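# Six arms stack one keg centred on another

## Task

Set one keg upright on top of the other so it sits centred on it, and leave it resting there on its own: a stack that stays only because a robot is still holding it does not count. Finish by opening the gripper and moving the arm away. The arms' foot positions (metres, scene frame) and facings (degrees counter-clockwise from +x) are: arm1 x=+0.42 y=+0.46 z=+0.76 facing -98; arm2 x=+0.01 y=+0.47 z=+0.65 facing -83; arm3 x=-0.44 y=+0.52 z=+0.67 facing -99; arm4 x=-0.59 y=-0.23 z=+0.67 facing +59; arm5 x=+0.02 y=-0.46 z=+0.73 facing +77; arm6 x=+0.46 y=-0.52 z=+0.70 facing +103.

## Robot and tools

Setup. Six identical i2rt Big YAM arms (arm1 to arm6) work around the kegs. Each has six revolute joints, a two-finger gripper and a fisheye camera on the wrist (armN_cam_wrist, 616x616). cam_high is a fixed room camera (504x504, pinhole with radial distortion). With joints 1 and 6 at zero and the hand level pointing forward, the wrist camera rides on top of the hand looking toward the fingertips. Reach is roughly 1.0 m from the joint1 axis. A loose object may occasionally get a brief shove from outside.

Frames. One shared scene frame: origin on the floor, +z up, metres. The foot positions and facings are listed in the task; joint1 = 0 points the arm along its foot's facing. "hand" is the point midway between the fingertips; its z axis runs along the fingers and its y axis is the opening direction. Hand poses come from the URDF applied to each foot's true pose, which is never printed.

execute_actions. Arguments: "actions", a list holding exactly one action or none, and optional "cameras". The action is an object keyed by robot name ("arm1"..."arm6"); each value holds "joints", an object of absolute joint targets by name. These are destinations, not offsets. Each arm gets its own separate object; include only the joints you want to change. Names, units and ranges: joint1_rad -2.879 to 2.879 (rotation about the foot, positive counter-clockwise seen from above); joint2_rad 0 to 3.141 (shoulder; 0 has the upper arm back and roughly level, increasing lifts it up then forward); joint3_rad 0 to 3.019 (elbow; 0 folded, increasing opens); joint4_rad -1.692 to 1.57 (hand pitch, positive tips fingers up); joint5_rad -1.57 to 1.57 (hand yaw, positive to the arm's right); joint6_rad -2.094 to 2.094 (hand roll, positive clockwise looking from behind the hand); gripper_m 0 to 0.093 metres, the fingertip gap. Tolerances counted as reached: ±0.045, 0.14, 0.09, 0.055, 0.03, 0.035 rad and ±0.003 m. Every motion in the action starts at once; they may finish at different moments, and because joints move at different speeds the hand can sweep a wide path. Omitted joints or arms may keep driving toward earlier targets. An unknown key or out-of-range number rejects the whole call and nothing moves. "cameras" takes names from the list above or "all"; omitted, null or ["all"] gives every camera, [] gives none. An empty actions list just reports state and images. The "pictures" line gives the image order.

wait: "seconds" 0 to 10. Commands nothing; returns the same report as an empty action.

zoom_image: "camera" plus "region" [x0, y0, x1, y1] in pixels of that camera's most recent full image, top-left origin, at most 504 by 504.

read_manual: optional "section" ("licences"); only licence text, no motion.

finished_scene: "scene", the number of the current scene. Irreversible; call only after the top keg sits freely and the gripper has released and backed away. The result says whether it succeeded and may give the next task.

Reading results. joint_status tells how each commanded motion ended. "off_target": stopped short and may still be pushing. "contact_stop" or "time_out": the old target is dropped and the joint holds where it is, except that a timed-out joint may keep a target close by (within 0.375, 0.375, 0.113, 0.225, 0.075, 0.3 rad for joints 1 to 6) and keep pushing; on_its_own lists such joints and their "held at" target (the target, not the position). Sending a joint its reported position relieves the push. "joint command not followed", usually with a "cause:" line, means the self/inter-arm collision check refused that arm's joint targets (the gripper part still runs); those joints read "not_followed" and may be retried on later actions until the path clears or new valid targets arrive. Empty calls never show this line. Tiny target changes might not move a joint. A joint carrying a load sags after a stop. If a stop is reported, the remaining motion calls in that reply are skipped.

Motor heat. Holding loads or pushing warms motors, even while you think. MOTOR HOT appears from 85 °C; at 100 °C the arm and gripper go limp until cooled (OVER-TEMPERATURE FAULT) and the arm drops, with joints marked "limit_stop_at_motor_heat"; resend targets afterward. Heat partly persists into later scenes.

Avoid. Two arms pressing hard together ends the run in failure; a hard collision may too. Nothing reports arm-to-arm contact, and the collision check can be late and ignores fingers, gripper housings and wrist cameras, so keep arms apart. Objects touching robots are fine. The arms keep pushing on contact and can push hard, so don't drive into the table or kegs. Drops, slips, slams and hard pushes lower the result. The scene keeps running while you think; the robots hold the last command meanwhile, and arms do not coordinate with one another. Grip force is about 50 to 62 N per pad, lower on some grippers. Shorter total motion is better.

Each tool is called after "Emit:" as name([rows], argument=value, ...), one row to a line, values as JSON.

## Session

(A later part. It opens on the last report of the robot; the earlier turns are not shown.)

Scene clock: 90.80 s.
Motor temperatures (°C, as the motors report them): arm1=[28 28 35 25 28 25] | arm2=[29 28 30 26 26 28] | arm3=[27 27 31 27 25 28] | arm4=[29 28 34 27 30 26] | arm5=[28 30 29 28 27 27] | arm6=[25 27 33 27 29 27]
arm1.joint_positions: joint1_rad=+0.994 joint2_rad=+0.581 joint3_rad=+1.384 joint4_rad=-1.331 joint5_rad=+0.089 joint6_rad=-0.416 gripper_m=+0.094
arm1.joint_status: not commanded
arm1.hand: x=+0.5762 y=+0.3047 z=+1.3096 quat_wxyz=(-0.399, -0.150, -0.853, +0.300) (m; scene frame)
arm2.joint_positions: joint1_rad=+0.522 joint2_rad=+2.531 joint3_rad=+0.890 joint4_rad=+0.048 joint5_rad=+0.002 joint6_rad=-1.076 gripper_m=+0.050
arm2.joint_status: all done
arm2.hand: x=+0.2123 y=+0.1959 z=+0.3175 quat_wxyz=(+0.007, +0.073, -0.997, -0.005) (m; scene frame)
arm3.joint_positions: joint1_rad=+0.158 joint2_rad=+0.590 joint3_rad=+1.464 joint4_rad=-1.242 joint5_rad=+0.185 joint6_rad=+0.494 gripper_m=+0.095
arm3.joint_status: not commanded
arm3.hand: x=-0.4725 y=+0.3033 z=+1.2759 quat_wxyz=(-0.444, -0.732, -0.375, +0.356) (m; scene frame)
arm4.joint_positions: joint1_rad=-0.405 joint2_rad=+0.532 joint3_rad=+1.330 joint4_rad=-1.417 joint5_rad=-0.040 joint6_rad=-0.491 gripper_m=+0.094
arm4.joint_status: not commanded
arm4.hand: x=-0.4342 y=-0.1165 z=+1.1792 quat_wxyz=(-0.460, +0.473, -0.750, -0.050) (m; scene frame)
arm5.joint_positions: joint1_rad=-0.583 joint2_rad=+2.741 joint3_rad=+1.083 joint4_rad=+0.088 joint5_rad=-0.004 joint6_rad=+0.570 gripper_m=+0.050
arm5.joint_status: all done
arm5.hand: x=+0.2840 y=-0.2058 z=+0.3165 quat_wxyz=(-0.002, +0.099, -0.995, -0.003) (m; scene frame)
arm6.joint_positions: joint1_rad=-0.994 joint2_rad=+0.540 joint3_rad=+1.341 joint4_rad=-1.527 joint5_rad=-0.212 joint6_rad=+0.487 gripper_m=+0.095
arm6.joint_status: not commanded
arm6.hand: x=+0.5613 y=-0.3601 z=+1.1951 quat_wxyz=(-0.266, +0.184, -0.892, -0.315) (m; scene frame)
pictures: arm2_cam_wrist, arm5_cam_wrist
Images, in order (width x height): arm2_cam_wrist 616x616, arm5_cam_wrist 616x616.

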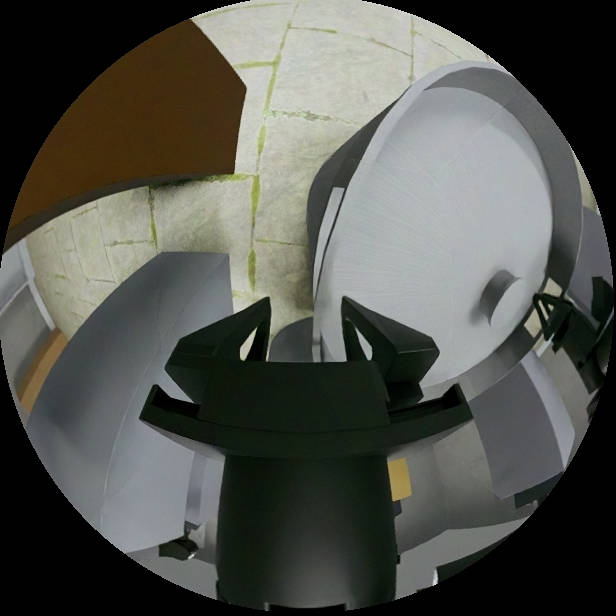

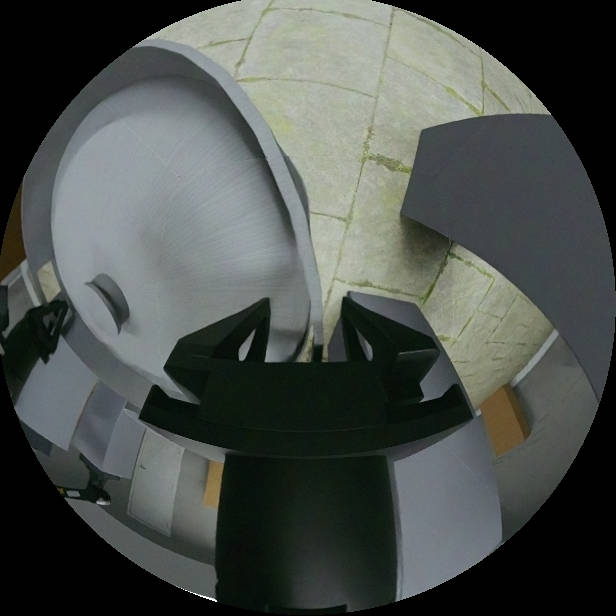

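Emit:
execute_actions([
  {"arm5":{"joints":{"gripper_m":0}},"arm2":{"joints":{"gripper_m":0}}},
], cameras=["arm2_cam_wrist","arm5_cam_wrist"])

Scene clock: 93.63 s.
Motor temperatures (°C, as the motors report them): arm1=[28 28 35 25 28 25] | arm2=[29 28 30 26 26 28] | arm3=[27 27 31 27 25 28] | arm4=[29 28 34 27 30 26] | arm5=[28 30 29 28 27 27] | arm6=[25 27 33 27 29 27]
arm1.joint_positions: joint1_rad=+0.994 joint2_rad=+0.581 joint3_rad=+1.384 joint4_rad=-1.331 joint5_rad=+0.089 joint6_rad=-0.416 gripper_m=+0.094
arm1.joint_status: not commanded
arm1.hand: x=+0.5762 y=+0.3047 z=+1.3096 quat_wxyz=(-0.399, -0.150, -0.853, +0.300) (m; scene frame)
arm2.joint_positions: joint1_rad=+0.519 joint2_rad=+2.531 joint3_rad=+0.898 joint4_rad=+0.055 joint5_rad=+0.006 joint6_rad=-1.115 gripper_m=+0.002
arm2.joint_status: all done
arm2.hand: x=+0.2149 y=+0.1899 z=+0.3173 quat_wxyz=(+0.005, +0.091, -0.996, +0.001) (m; scene frame)
arm3.joint_positions: joint1_rad=+0.158 joint2_rad=+0.590 joint3_rad=+1.464 joint4_rad=-1.242 joint5_rad=+0.185 joint6_rad=+0.494 gripper_m=+0.095
arm3.joint_status: not commanded
arm3.hand: x=-0.4725 y=+0.3033 z=+1.2759 quat_wxyz=(-0.444, -0.732, -0.375, +0.356) (m; scene frame)
arm4.joint_positions: joint1_rad=-0.405 joint2_rad=+0.532 joint3_rad=+1.330 joint4_rad=-1.417 joint5_rad=-0.040 joint6_rad=-0.491 gripper_m=+0.094
arm4.joint_status: not commanded
arm4.hand: x=-0.4342 y=-0.1165 z=+1.1792 quat_wxyz=(-0.460, +0.473, -0.750, -0.050) (m; scene frame)
arm5.joint_positions: joint1_rad=-0.588 joint2_rad=+2.743 joint3_rad=+1.080 joint4_rad=+0.089 joint5_rad=+0.005 joint6_rad=+0.603 gripper_m=+0.001
arm5.joint_status: all done
arm5.hand: x=+0.2846 y=-0.2099 z=+0.3161 quat_wxyz=(-0.004, +0.080, -0.997, +0.002) (m; scene frame)
arm6.joint_positions: joint1_rad=-0.994 joint2_rad=+0.540 joint3_rad=+1.341 joint4_rad=-1.527 joint5_rad=-0.212 joint6_rad=+0.487 gripper_m=+0.095
arm6.joint_status: not commanded
arm6.hand: x=+0.5613 y=-0.3601 z=+1.1951 quat_wxyz=(-0.266, +0.184, -0.892, -0.315) (m; scene frame)
pictures: arm2_cam_wrist, arm5_cam_wrist
Images, in order (width x height): arm2_cam_wrist 616x616, arm5_cam_wrist 616x616.

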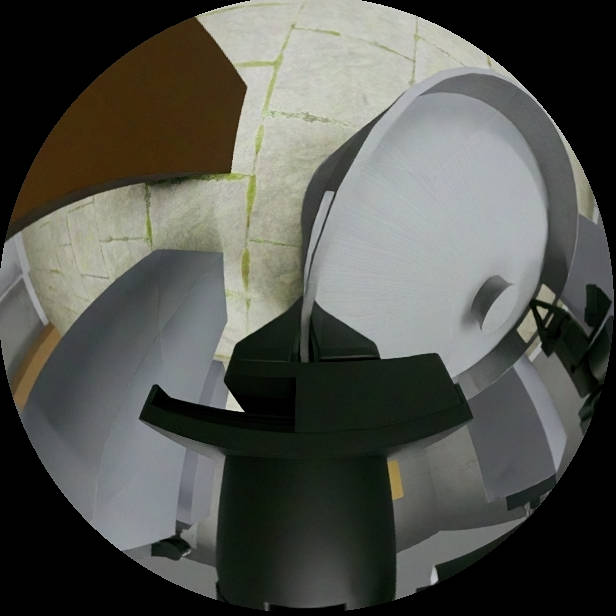

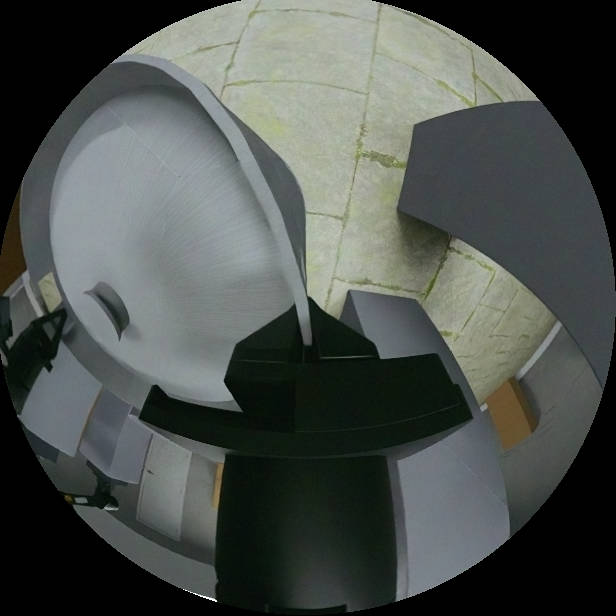

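Emit:
execute_actions([
  {"arm5":{"joints":{"joint2_rad":2.62,"joint3_rad":1.002,"joint4_rad":0.054,"joint6_rad":0.6,"joint1_rad":-0.588}},"arm2":{"joints":{"joint2_rad":2.386,"joint3_rad":0.827,"joint4_rad":-0.005,"joint6_rad":-1.115,"joint1_rad":0.519}}},
], cameras=["arm2_cam_wrist","arm5_cam_wrist","cam_high"])

Scene clock: 99.93 s.
Motor temperatures (°C, as the motors report them): arm1=[28 28 35 25 28 25] | arm2=[29 28 30 26 26 28] | arm3=[27 27 31 27 25 28] | arm4=[29 28 34 27 30 26] | arm5=[28 30 29 28 27 27] | arm6=[25 27 33 27 29 27]
arm1.joint_positions: joint1_rad=+0.994 joint2_rad=+0.581 joint3_rad=+1.384 joint4_rad=-1.331 joint5_rad=+0.089 joint6_rad=-0.416 gripper_m=+0.094
arm1.joint_status: not commanded
arm1.hand: x=+0.5762 y=+0.3047 z=+1.3096 quat_wxyz=(-0.399, -0.150, -0.853, +0.300) (m; scene frame)
arm2.joint_positions: joint1_rad=+0.519 joint2_rad=+2.526 joint3_rad=+0.896 joint4_rad=+0.044 joint5_rad=+0.006 joint6_rad=-1.119 gripper_m=+0.002
arm2.joint_status: all done
arm2.hand: x=+0.2141 y=+0.1909 z=+0.3191 quat_wxyz=(+0.007, +0.094, -0.996, -0.001) (m; scene frame)
arm3.joint_positions: joint1_rad=+0.158 joint2_rad=+0.590 joint3_rad=+1.464 joint4_rad=-1.242 joint5_rad=+0.185 joint6_rad=+0.494 gripper_m=+0.095
arm3.joint_status: not commanded
arm3.hand: x=-0.4725 y=+0.3033 z=+1.2759 quat_wxyz=(-0.444, -0.732, -0.375, +0.356) (m; scene frame)
arm4.joint_positions: joint1_rad=-0.405 joint2_rad=+0.532 joint3_rad=+1.330 joint4_rad=-1.417 joint5_rad=-0.040 joint6_rad=-0.491 gripper_m=+0.094
arm4.joint_status: not commanded
arm4.hand: x=-0.4342 y=-0.1165 z=+1.1792 quat_wxyz=(-0.460, +0.473, -0.750, -0.050) (m; scene frame)
arm5.joint_positions: joint1_rad=-0.588 joint2_rad=+2.738 joint3_rad=+1.076 joint4_rad=+0.088 joint5_rad=+0.001 joint6_rad=+0.617 gripper_m=+0.001
arm5.joint_status: all done
arm5.hand: x=+0.2837 y=-0.2098 z=+0.3178 quat_wxyz=(-0.002, +0.073, -0.997, +0.000) (m; scene frame)
arm6.joint_positions: joint1_rad=-0.994 joint2_rad=+0.540 joint3_rad=+1.341 joint4_rad=-1.527 joint5_rad=-0.212 joint6_rad=+0.487 gripper_m=+0.095
arm6.joint_status: not commanded
arm6.hand: x=+0.5613 y=-0.3601 z=+1.1951 quat_wxyz=(-0.266, +0.184, -0.892, -0.315) (m; scene frame)
pictures: arm2_cam_wrist, arm5_cam_wrist, cam_high
Images, in order (width x height): arm2_cam_wrist 616x616, arm5_cam_wrist 616x616, cam_high 504x504.

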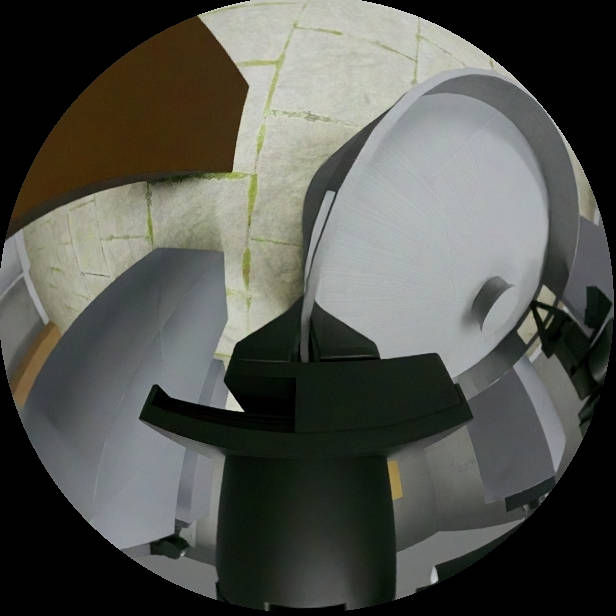

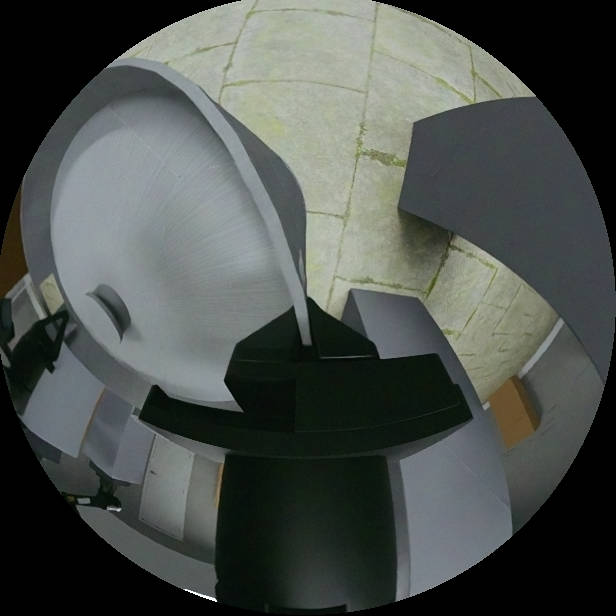

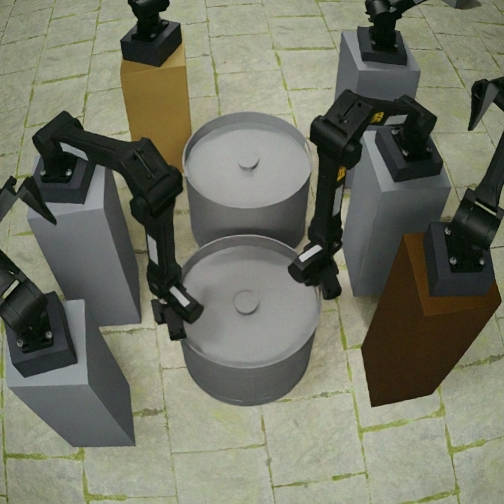

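Emit:
execute_actions([
  {"arm5":{"joints":{"joint2_rad":2.54,"joint3_rad":1.062,"joint4_rad":0.08}},"arm2":{"joints":{"joint2_rad":2.33,"joint3_rad":0.885,"joint4_rad":0.04}}},
], cameras=["arm5_cam_wrist"])

Scene clock: 106.70 s.
Motor temperatures (°C, as the motors report them): arm1=[28 28 36 25 28 25] | arm2=[29 30 30 26 26 28] | arm3=[27 27 31 27 25 28] | arm4=[29 28 35 27 30 26] | arm5=[28 31 30 28 27 27] | arm6=[25 27 33 27 29 27]
arm1.joint_positions: joint1_rad=+0.994 joint2_rad=+0.581 joint3_rad=+1.384 joint4_rad=-1.331 joint5_rad=+0.089 joint6_rad=-0.416 gripper_m=+0.094
arm1.joint_status: not commanded
arm1.hand: x=+0.5762 y=+0.3047 z=+1.3096 quat_wxyz=(-0.399, -0.150, -0.853, +0.300) (m; scene frame)
arm2.joint_positions: joint1_rad=+0.519 joint2_rad=+2.524 joint3_rad=+0.897 joint4_rad=+0.045 joint5_rad=+0.006 joint6_rad=-1.119 gripper_m=+0.002
arm2.joint_status: joint2_rad time_out (moved -0.002 of -0.196); the others done
arm2.on_its_own: joint2_rad reads +2.524 and still pushes toward +2.330 since a time_out
arm2.hand: x=+0.2151 y=+0.1895 z=+0.3197 quat_wxyz=(+0.006, +0.094, -0.996, +0.000) (m; scene frame)
arm3.joint_positions: joint1_rad=+0.158 joint2_rad=+0.590 joint3_rad=+1.464 joint4_rad=-1.242 joint5_rad=+0.185 joint6_rad=+0.494 gripper_m=+0.095
arm3.joint_status: not commanded
arm3.hand: x=-0.4725 y=+0.3033 z=+1.2759 quat_wxyz=(-0.444, -0.732, -0.375, +0.356) (m; scene frame)
arm4.joint_positions: joint1_rad=-0.405 joint2_rad=+0.532 joint3_rad=+1.330 joint4_rad=-1.417 joint5_rad=-0.040 joint6_rad=-0.491 gripper_m=+0.094
arm4.joint_status: not commanded
arm4.hand: x=-0.4342 y=-0.1165 z=+1.1792 quat_wxyz=(-0.460, +0.473, -0.750, -0.050) (m; scene frame)
arm5.joint_positions: joint1_rad=-0.588 joint2_rad=+2.735 joint3_rad=+1.077 joint4_rad=+0.089 joint5_rad=+0.001 joint6_rad=+0.617 gripper_m=+0.001
arm5.joint_status: joint2_rad time_out (moved -0.003 of -0.198); the others done
arm5.on_its_own: joint2_rad reads +2.735 and still pushes toward +2.540 since a time_out
arm5.hand: x=+0.2859 y=-0.2077 z=+0.3189 quat_wxyz=(-0.005, +0.073, -0.997, -0.002) (m; scene frame)
arm6.joint_positions: joint1_rad=-0.994 joint2_rad=+0.540 joint3_rad=+1.341 joint4_rad=-1.527 joint5_rad=-0.212 joint6_rad=+0.487 gripper_m=+0.095
arm6.joint_status: not commanded
arm6.hand: x=+0.5613 y=-0.3601 z=+1.1951 quat_wxyz=(-0.266, +0.184, -0.892, -0.315) (m; scene frame)
pictures: arm5_cam_wrist
Images, in order (width x height): arm5_cam_wrist 616x616.

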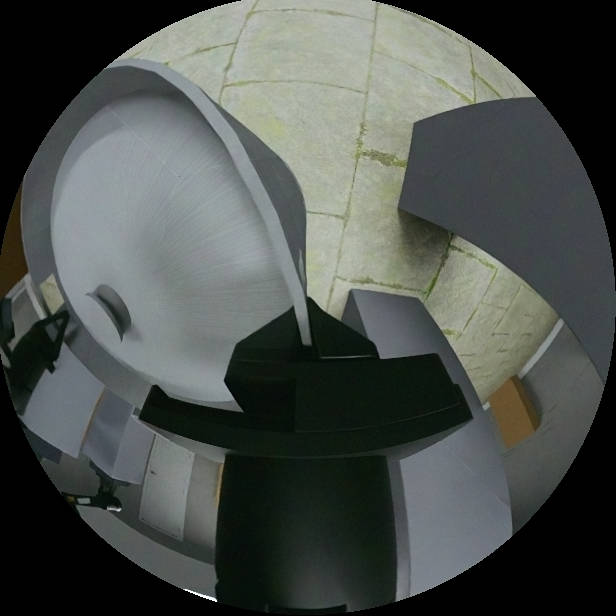

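Emit:
execute_actions([
  {"arm5":{"joints":{"joint2_rad":2.46}},"arm2":{"joints":{"joint2_rad":2.255}}},
], cameras=["arm5_cam_wrist","arm2_cam_wrist"])

Scene clock: 111.90 s.
Motor temperatures (°C, as the motors report them): arm1=[28 28 36 25 28 25] | arm2=[29 31 30 26 26 28] | arm3=[27 27 31 27 25 28] | arm4=[29 28 35 27 30 26] | arm5=[28 33 29 28 27 27] | arm6=[25 27 33 27 29 27]
arm1.joint_positions: joint1_rad=+0.994 joint2_rad=+0.581 joint3_rad=+1.384 joint4_rad=-1.331 joint5_rad=+0.089 joint6_rad=-0.416 gripper_m=+0.094
arm1.joint_status: not commanded
arm1.hand: x=+0.5762 y=+0.3047 z=+1.3096 quat_wxyz=(-0.399, -0.150, -0.853, +0.300) (m; scene frame)
arm2.joint_positions: joint1_rad=+0.520 joint2_rad=+2.503 joint3_rad=+0.884 joint4_rad=+0.041 joint5_rad=-0.001 joint6_rad=-1.133 gripper_m=+0.002
arm2.joint_status: joint2_rad time_out (moved -0.021 of -0.269)
arm2.on_its_own: joint2_rad reads +2.503 and still pushes toward +2.255 since a time_out
arm2.hand: x=+0.2168 y=+0.1895 z=+0.3269 quat_wxyz=(+0.001, +0.101, -0.995, +0.001) (m; scene frame)
arm3.joint_positions: joint1_rad=+0.158 joint2_rad=+0.590 joint3_rad=+1.464 joint4_rad=-1.242 joint5_rad=+0.185 joint6_rad=+0.494 gripper_m=+0.095
arm3.joint_status: not commanded
arm3.hand: x=-0.4725 y=+0.3033 z=+1.2759 quat_wxyz=(-0.444, -0.732, -0.375, +0.356) (m; scene frame)
arm4.joint_positions: joint1_rad=-0.405 joint2_rad=+0.532 joint3_rad=+1.330 joint4_rad=-1.417 joint5_rad=-0.040 joint6_rad=-0.491 gripper_m=+0.094
arm4.joint_status: not commanded
arm4.hand: x=-0.4342 y=-0.1165 z=+1.1792 quat_wxyz=(-0.460, +0.473, -0.750, -0.050) (m; scene frame)
arm5.joint_positions: joint1_rad=-0.590 joint2_rad=+2.698 joint3_rad=+1.068 joint4_rad=+0.070 joint5_rad=+0.011 joint6_rad=+0.613 gripper_m=+0.001
arm5.joint_status: joint2_rad time_out (moved -0.037 of -0.275)
arm5.on_its_own: joint2_rad reads +2.698 and still pushes toward +2.460 since a time_out
arm5.hand: x=+0.2939 y=-0.2036 z=+0.3319 quat_wxyz=(-0.011, +0.074, -0.997, +0.000) (m; scene frame)
arm6.joint_positions: joint1_rad=-0.994 joint2_rad=+0.540 joint3_rad=+1.341 joint4_rad=-1.527 joint5_rad=-0.212 joint6_rad=+0.487 gripper_m=+0.095
arm6.joint_status: not commanded
arm6.hand: x=+0.5613 y=-0.3601 z=+1.1951 quat_wxyz=(-0.266, +0.184, -0.892, -0.315) (m; scene frame)
pictures: arm2_cam_wrist, arm5_cam_wrist
Images, in order (width x height): arm2_cam_wrist 616x616, arm5_cam_wrist 616x616.

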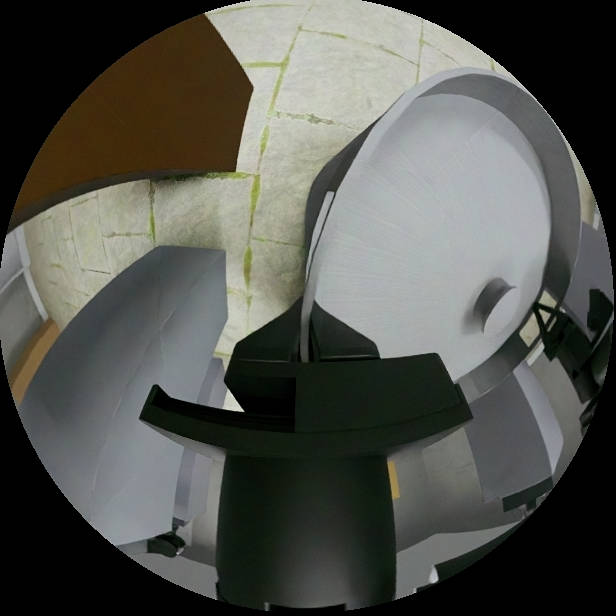

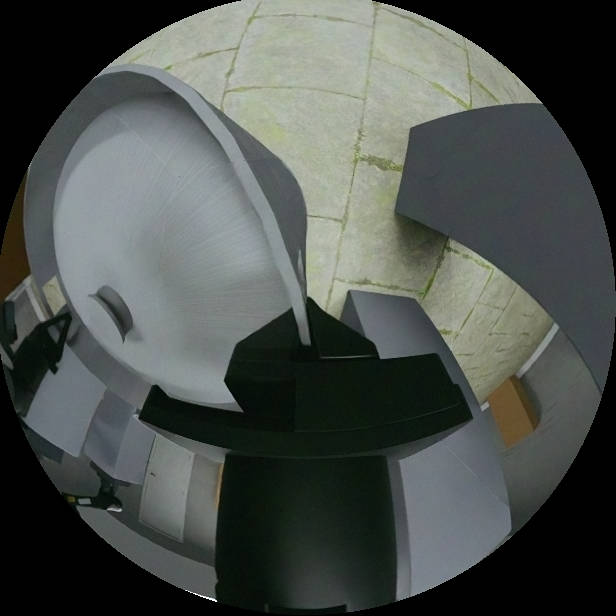

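Emit:
execute_actions([
  {"arm5":{"joints":{"joint2_rad":2.382,"joint3_rad":1.0,"joint4_rad":0.054}},"arm2":{"joints":{"joint2_rad":2.153,"joint3_rad":0.827,"joint4_rad":-0.005}}},
], cameras=["arm5_cam_wrist","arm2_cam_wrist","cam_high"])

Scene clock: 125.93 s.
Motor temperatures (°C, as the motors report them): arm1=[28 28 36 25 28 25] | arm2=[29 34 30 26 26 28] | arm3=[27 27 31 27 25 28] | arm4=[29 28 35 27 30 26] | arm5=[28 36 29 28 27 27] | arm6=[25 27 33 27 29 27]
arm1.joint_positions: joint1_rad=+0.994 joint2_rad=+0.581 joint3_rad=+1.384 joint4_rad=-1.331 joint5_rad=+0.089 joint6_rad=-0.416 gripper_m=+0.094
arm1.joint_status: not commanded
arm1.hand: x=+0.5762 y=+0.3047 z=+1.3096 quat_wxyz=(-0.399, -0.150, -0.853, +0.300) (m; scene frame)
arm2.joint_positions: joint1_rad=+0.521 joint2_rad=+2.373 joint3_rad=+0.814 joint4_rad=-0.008 joint5_rad=-0.001 joint6_rad=-1.134 gripper_m=+0.002
arm2.joint_status: joint2_rad time_out (moved -0.129 of -0.350); the others done
arm2.on_its_own: joint2_rad reads +2.373 and still pushes toward +2.153 since a time_out
arm2.hand: x=+0.2171 y=+0.1899 z=+0.3695 quat_wxyz=(-0.001, +0.102, -0.995, +0.005) (m; scene frame)
arm3.joint_positions: joint1_rad=+0.158 joint2_rad=+0.590 joint3_rad=+1.464 joint4_rad=-1.242 joint5_rad=+0.185 joint6_rad=+0.494 gripper_m=+0.095
arm3.joint_status: not commanded
arm3.hand: x=-0.4725 y=+0.3033 z=+1.2759 quat_wxyz=(-0.444, -0.732, -0.375, +0.356) (m; scene frame)
arm4.joint_positions: joint1_rad=-0.405 joint2_rad=+0.532 joint3_rad=+1.330 joint4_rad=-1.417 joint5_rad=-0.040 joint6_rad=-0.491 gripper_m=+0.094
arm4.joint_status: not commanded
arm4.hand: x=-0.4342 y=-0.1165 z=+1.1792 quat_wxyz=(-0.460, +0.473, -0.750, -0.050) (m; scene frame)
arm5.joint_positions: joint1_rad=-0.591 joint2_rad=+2.594 joint3_rad=+0.995 joint4_rad=+0.046 joint5_rad=+0.007 joint6_rad=+0.610 gripper_m=+0.001
arm5.joint_status: joint2_rad time_out (moved -0.104 of -0.316); the others done
arm5.on_its_own: joint2_rad reads +2.594 and still pushes toward +2.382 since a time_out
arm5.hand: x=+0.2942 y=-0.2025 z=+0.3695 quat_wxyz=(-0.012, +0.075, -0.997, -0.004) (m; scene frame)
arm6.joint_positions: joint1_rad=-0.994 joint2_rad=+0.540 joint3_rad=+1.341 joint4_rad=-1.527 joint5_rad=-0.212 joint6_rad=+0.487 gripper_m=+0.095
arm6.joint_status: not commanded
arm6.hand: x=+0.5613 y=-0.3601 z=+1.1951 quat_wxyz=(-0.266, +0.184, -0.892, -0.315) (m; scene frame)
pictures: arm2_cam_wrist, arm5_cam_wrist, cam_high
Images, in order (width x height): arm2_cam_wrist 616x616, arm5_cam_wrist 616x616, cam_high 504x504.

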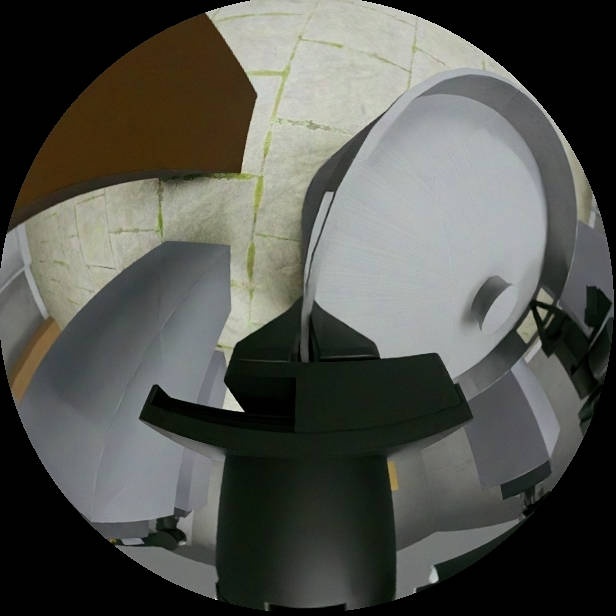

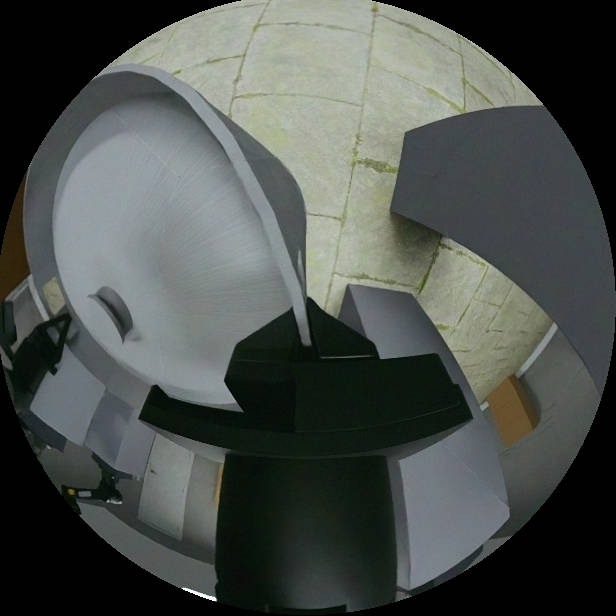

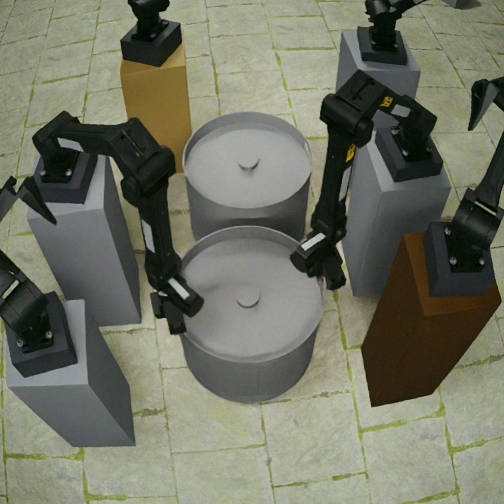

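Emit:
execute_actions([
  {"arm5":{"joints":{"joint2_rad":2.175,"joint3_rad":0.875,"joint4_rad":-0.052}},"arm2":{"joints":{"joint2_rad":1.92,"joint3_rad":0.755,"joint4_rad":-0.172}},"arm3":{"joints":{"joint1_rad":-1.0}},"arm4":{"joints":{"joint1_rad":1.1}}},
], cameras=["arm5_cam_wrist"])

Scene clock: 133.60 s.
Motor temperatures (°C, as the motors report them): arm1=[28 28 36 25 28 25] | arm2=[29 35 30 26 26 28] | arm3=[27 27 31 27 25 28] | arm4=[29 28 35 27 30 26] | arm5=[28 37 29 28 27 27] | arm6=[25 27 33 27 29 27]
arm1.joint_positions: joint1_rad=+0.994 joint2_rad=+0.581 joint3_rad=+1.384 joint4_rad=-1.331 joint5_rad=+0.089 joint6_rad=-0.416 gripper_m=+0.094
arm1.joint_status: not commanded
arm1.hand: x=+0.5762 y=+0.3047 z=+1.3096 quat_wxyz=(-0.399, -0.150, -0.853, +0.300) (m; scene frame)
arm2.joint_positions: joint1_rad=+0.521 joint2_rad=+2.111 joint3_rad=+0.726 joint4_rad=-0.172 joint5_rad=+0.003 joint6_rad=-1.129 gripper_m=+0.002
arm2.joint_status: joint2_rad time_out (moved -0.262 of -0.453); the others done
arm2.on_its_own: joint2_rad reads +2.111 and still pushes toward +1.920 since a time_out
arm2.hand: x=+0.2179 y=+0.1884 z=+0.4515 quat_wxyz=(-0.002, +0.099, -0.995, +0.010) (m; scene frame)
arm3.joint_positions: joint1_rad=-0.994 joint2_rad=+0.590 joint3_rad=+1.464 joint4_rad=-1.242 joint5_rad=+0.186 joint6_rad=+0.494 gripper_m=+0.095
arm3.joint_status: all done
arm3.hand: x=-0.6509 y=+0.4620 z=+1.2760 quat_wxyz=(-0.179, -0.818, +0.084, +0.540) (m; scene frame)
arm4.joint_positions: joint1_rad=+1.095 joint2_rad=+0.532 joint3_rad=+1.330 joint4_rad=-1.417 joint5_rad=-0.040 joint6_rad=-0.491 gripper_m=+0.094
arm4.joint_status: all done
arm4.hand: x=-0.6987 y=-0.0709 z=+1.1792 quat_wxyz=(-0.307, +0.858, -0.223, -0.346) (m; scene frame)
arm5.joint_positions: joint1_rad=-0.589 joint2_rad=+2.358 joint3_rad=+0.860 joint4_rad=-0.055 joint5_rad=+0.002 joint6_rad=+0.617 gripper_m=+0.001
arm5.joint_status: joint2_rad time_out (moved -0.236 of -0.419); the others done
arm5.on_its_own: joint2_rad reads +2.358 and still pushes toward +2.175 since a time_out
arm5.hand: x=+0.2897 y=-0.2044 z=+0.4502 quat_wxyz=(-0.010, +0.073, -0.997, -0.006) (m; scene frame)
arm6.joint_positions: joint1_rad=-0.994 joint2_rad=+0.540 joint3_rad=+1.341 joint4_rad=-1.527 joint5_rad=-0.212 joint6_rad=+0.487 gripper_m=+0.095
arm6.joint_status: not commanded
arm6.hand: x=+0.5613 y=-0.3601 z=+1.1951 quat_wxyz=(-0.266, +0.184, -0.892, -0.315) (m; scene frame)
pictures: arm5_cam_wrist
Images, in order (width x height): arm5_cam_wrist 616x616.

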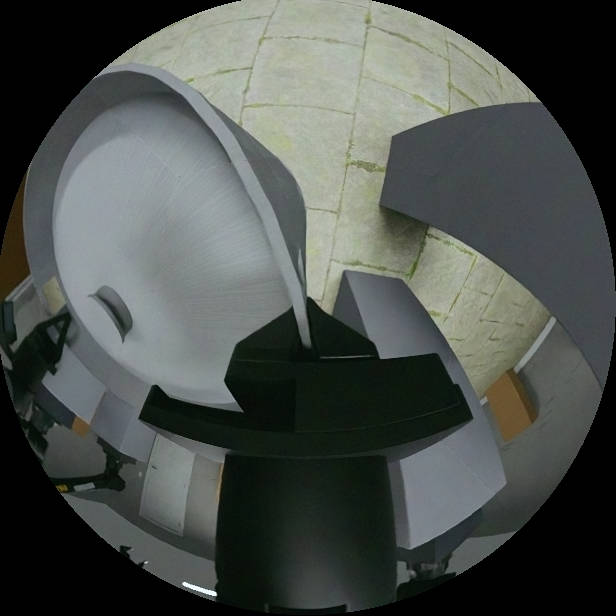

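Emit:
execute_actions([
  {"arm5":{"joints":{"joint2_rad":1.83,"joint3_rad":0.80,"joint4_rad":-0.306}},"arm2":{"joints":{"joint2_rad":1.565,"joint3_rad":0.755,"joint4_rad":-0.512}}},
], cameras=["arm5_cam_wrist"])

Scene clock: 138.97 s.
Motor temperatures (°C, as the motors report them): arm1=[28 28 36 25 28 25] | arm2=[29 35 31 26 26 28] | arm3=[27 27 31 27 25 28] | arm4=[29 28 35 27 30 26] | arm5=[28 37 29 28 27 27] | arm6=[25 27 33 27 29 27]
arm1.joint_positions: joint1_rad=+0.994 joint2_rad=+0.581 joint3_rad=+1.384 joint4_rad=-1.331 joint5_rad=+0.089 joint6_rad=-0.416 gripper_m=+0.094
arm1.joint_status: not commanded
arm1.hand: x=+0.5762 y=+0.3047 z=+1.3096 quat_wxyz=(-0.399, -0.150, -0.853, +0.300) (m; scene frame)
arm2.joint_positions: joint1_rad=+0.515 joint2_rad=+1.744 joint3_rad=+0.694 joint4_rad=-0.503 joint5_rad=+0.009 joint6_rad=-1.130 gripper_m=+0.002
arm2.joint_status: joint2_rad time_out (moved -0.367 of -0.546); the others done
arm2.on_its_own: joint2_rad reads +1.744 and still pushes toward +1.565 since a time_out
arm2.hand: x=+0.2154 y=+0.1875 z=+0.5673 quat_wxyz=(-0.001, +0.097, -0.995, +0.014) (m; scene frame)
arm3.joint_positions: joint1_rad=-0.994 joint2_rad=+0.590 joint3_rad=+1.464 joint4_rad=-1.242 joint5_rad=+0.186 joint6_rad=+0.494 gripper_m=+0.095
arm3.joint_status: not commanded
arm3.hand: x=-0.6509 y=+0.4620 z=+1.2760 quat_wxyz=(-0.179, -0.818, +0.084, +0.540) (m; scene frame)
arm4.joint_positions: joint1_rad=+1.095 joint2_rad=+0.532 joint3_rad=+1.330 joint4_rad=-1.417 joint5_rad=-0.040 joint6_rad=-0.491 gripper_m=+0.094
arm4.joint_status: not commanded
arm4.hand: x=-0.6987 y=-0.0709 z=+1.1792 quat_wxyz=(-0.307, +0.858, -0.223, -0.346) (m; scene frame)
arm5.joint_positions: joint1_rad=-0.581 joint2_rad=+2.002 joint3_rad=+0.747 joint4_rad=-0.302 joint5_rad=-0.007 joint6_rad=+0.625 gripper_m=+0.001
arm5.joint_status: joint2_rad time_out (moved -0.357 of -0.528); the others done
arm5.on_its_own: joint2_rad reads +2.002 and still pushes toward +1.830 since a time_out
arm5.hand: x=+0.2816 y=-0.2057 z=+0.5647 quat_wxyz=(-0.006, +0.073, -0.997, -0.009) (m; scene frame)
arm6.joint_positions: joint1_rad=-0.994 joint2_rad=+0.540 joint3_rad=+1.341 joint4_rad=-1.527 joint5_rad=-0.212 joint6_rad=+0.487 gripper_m=+0.095
arm6.joint_status: not commanded
arm6.hand: x=+0.5613 y=-0.3601 z=+1.1951 quat_wxyz=(-0.266, +0.184, -0.892, -0.315) (m; scene frame)
pictures: arm5_cam_wrist
Images, in order (width x height): arm5_cam_wrist 616x616.

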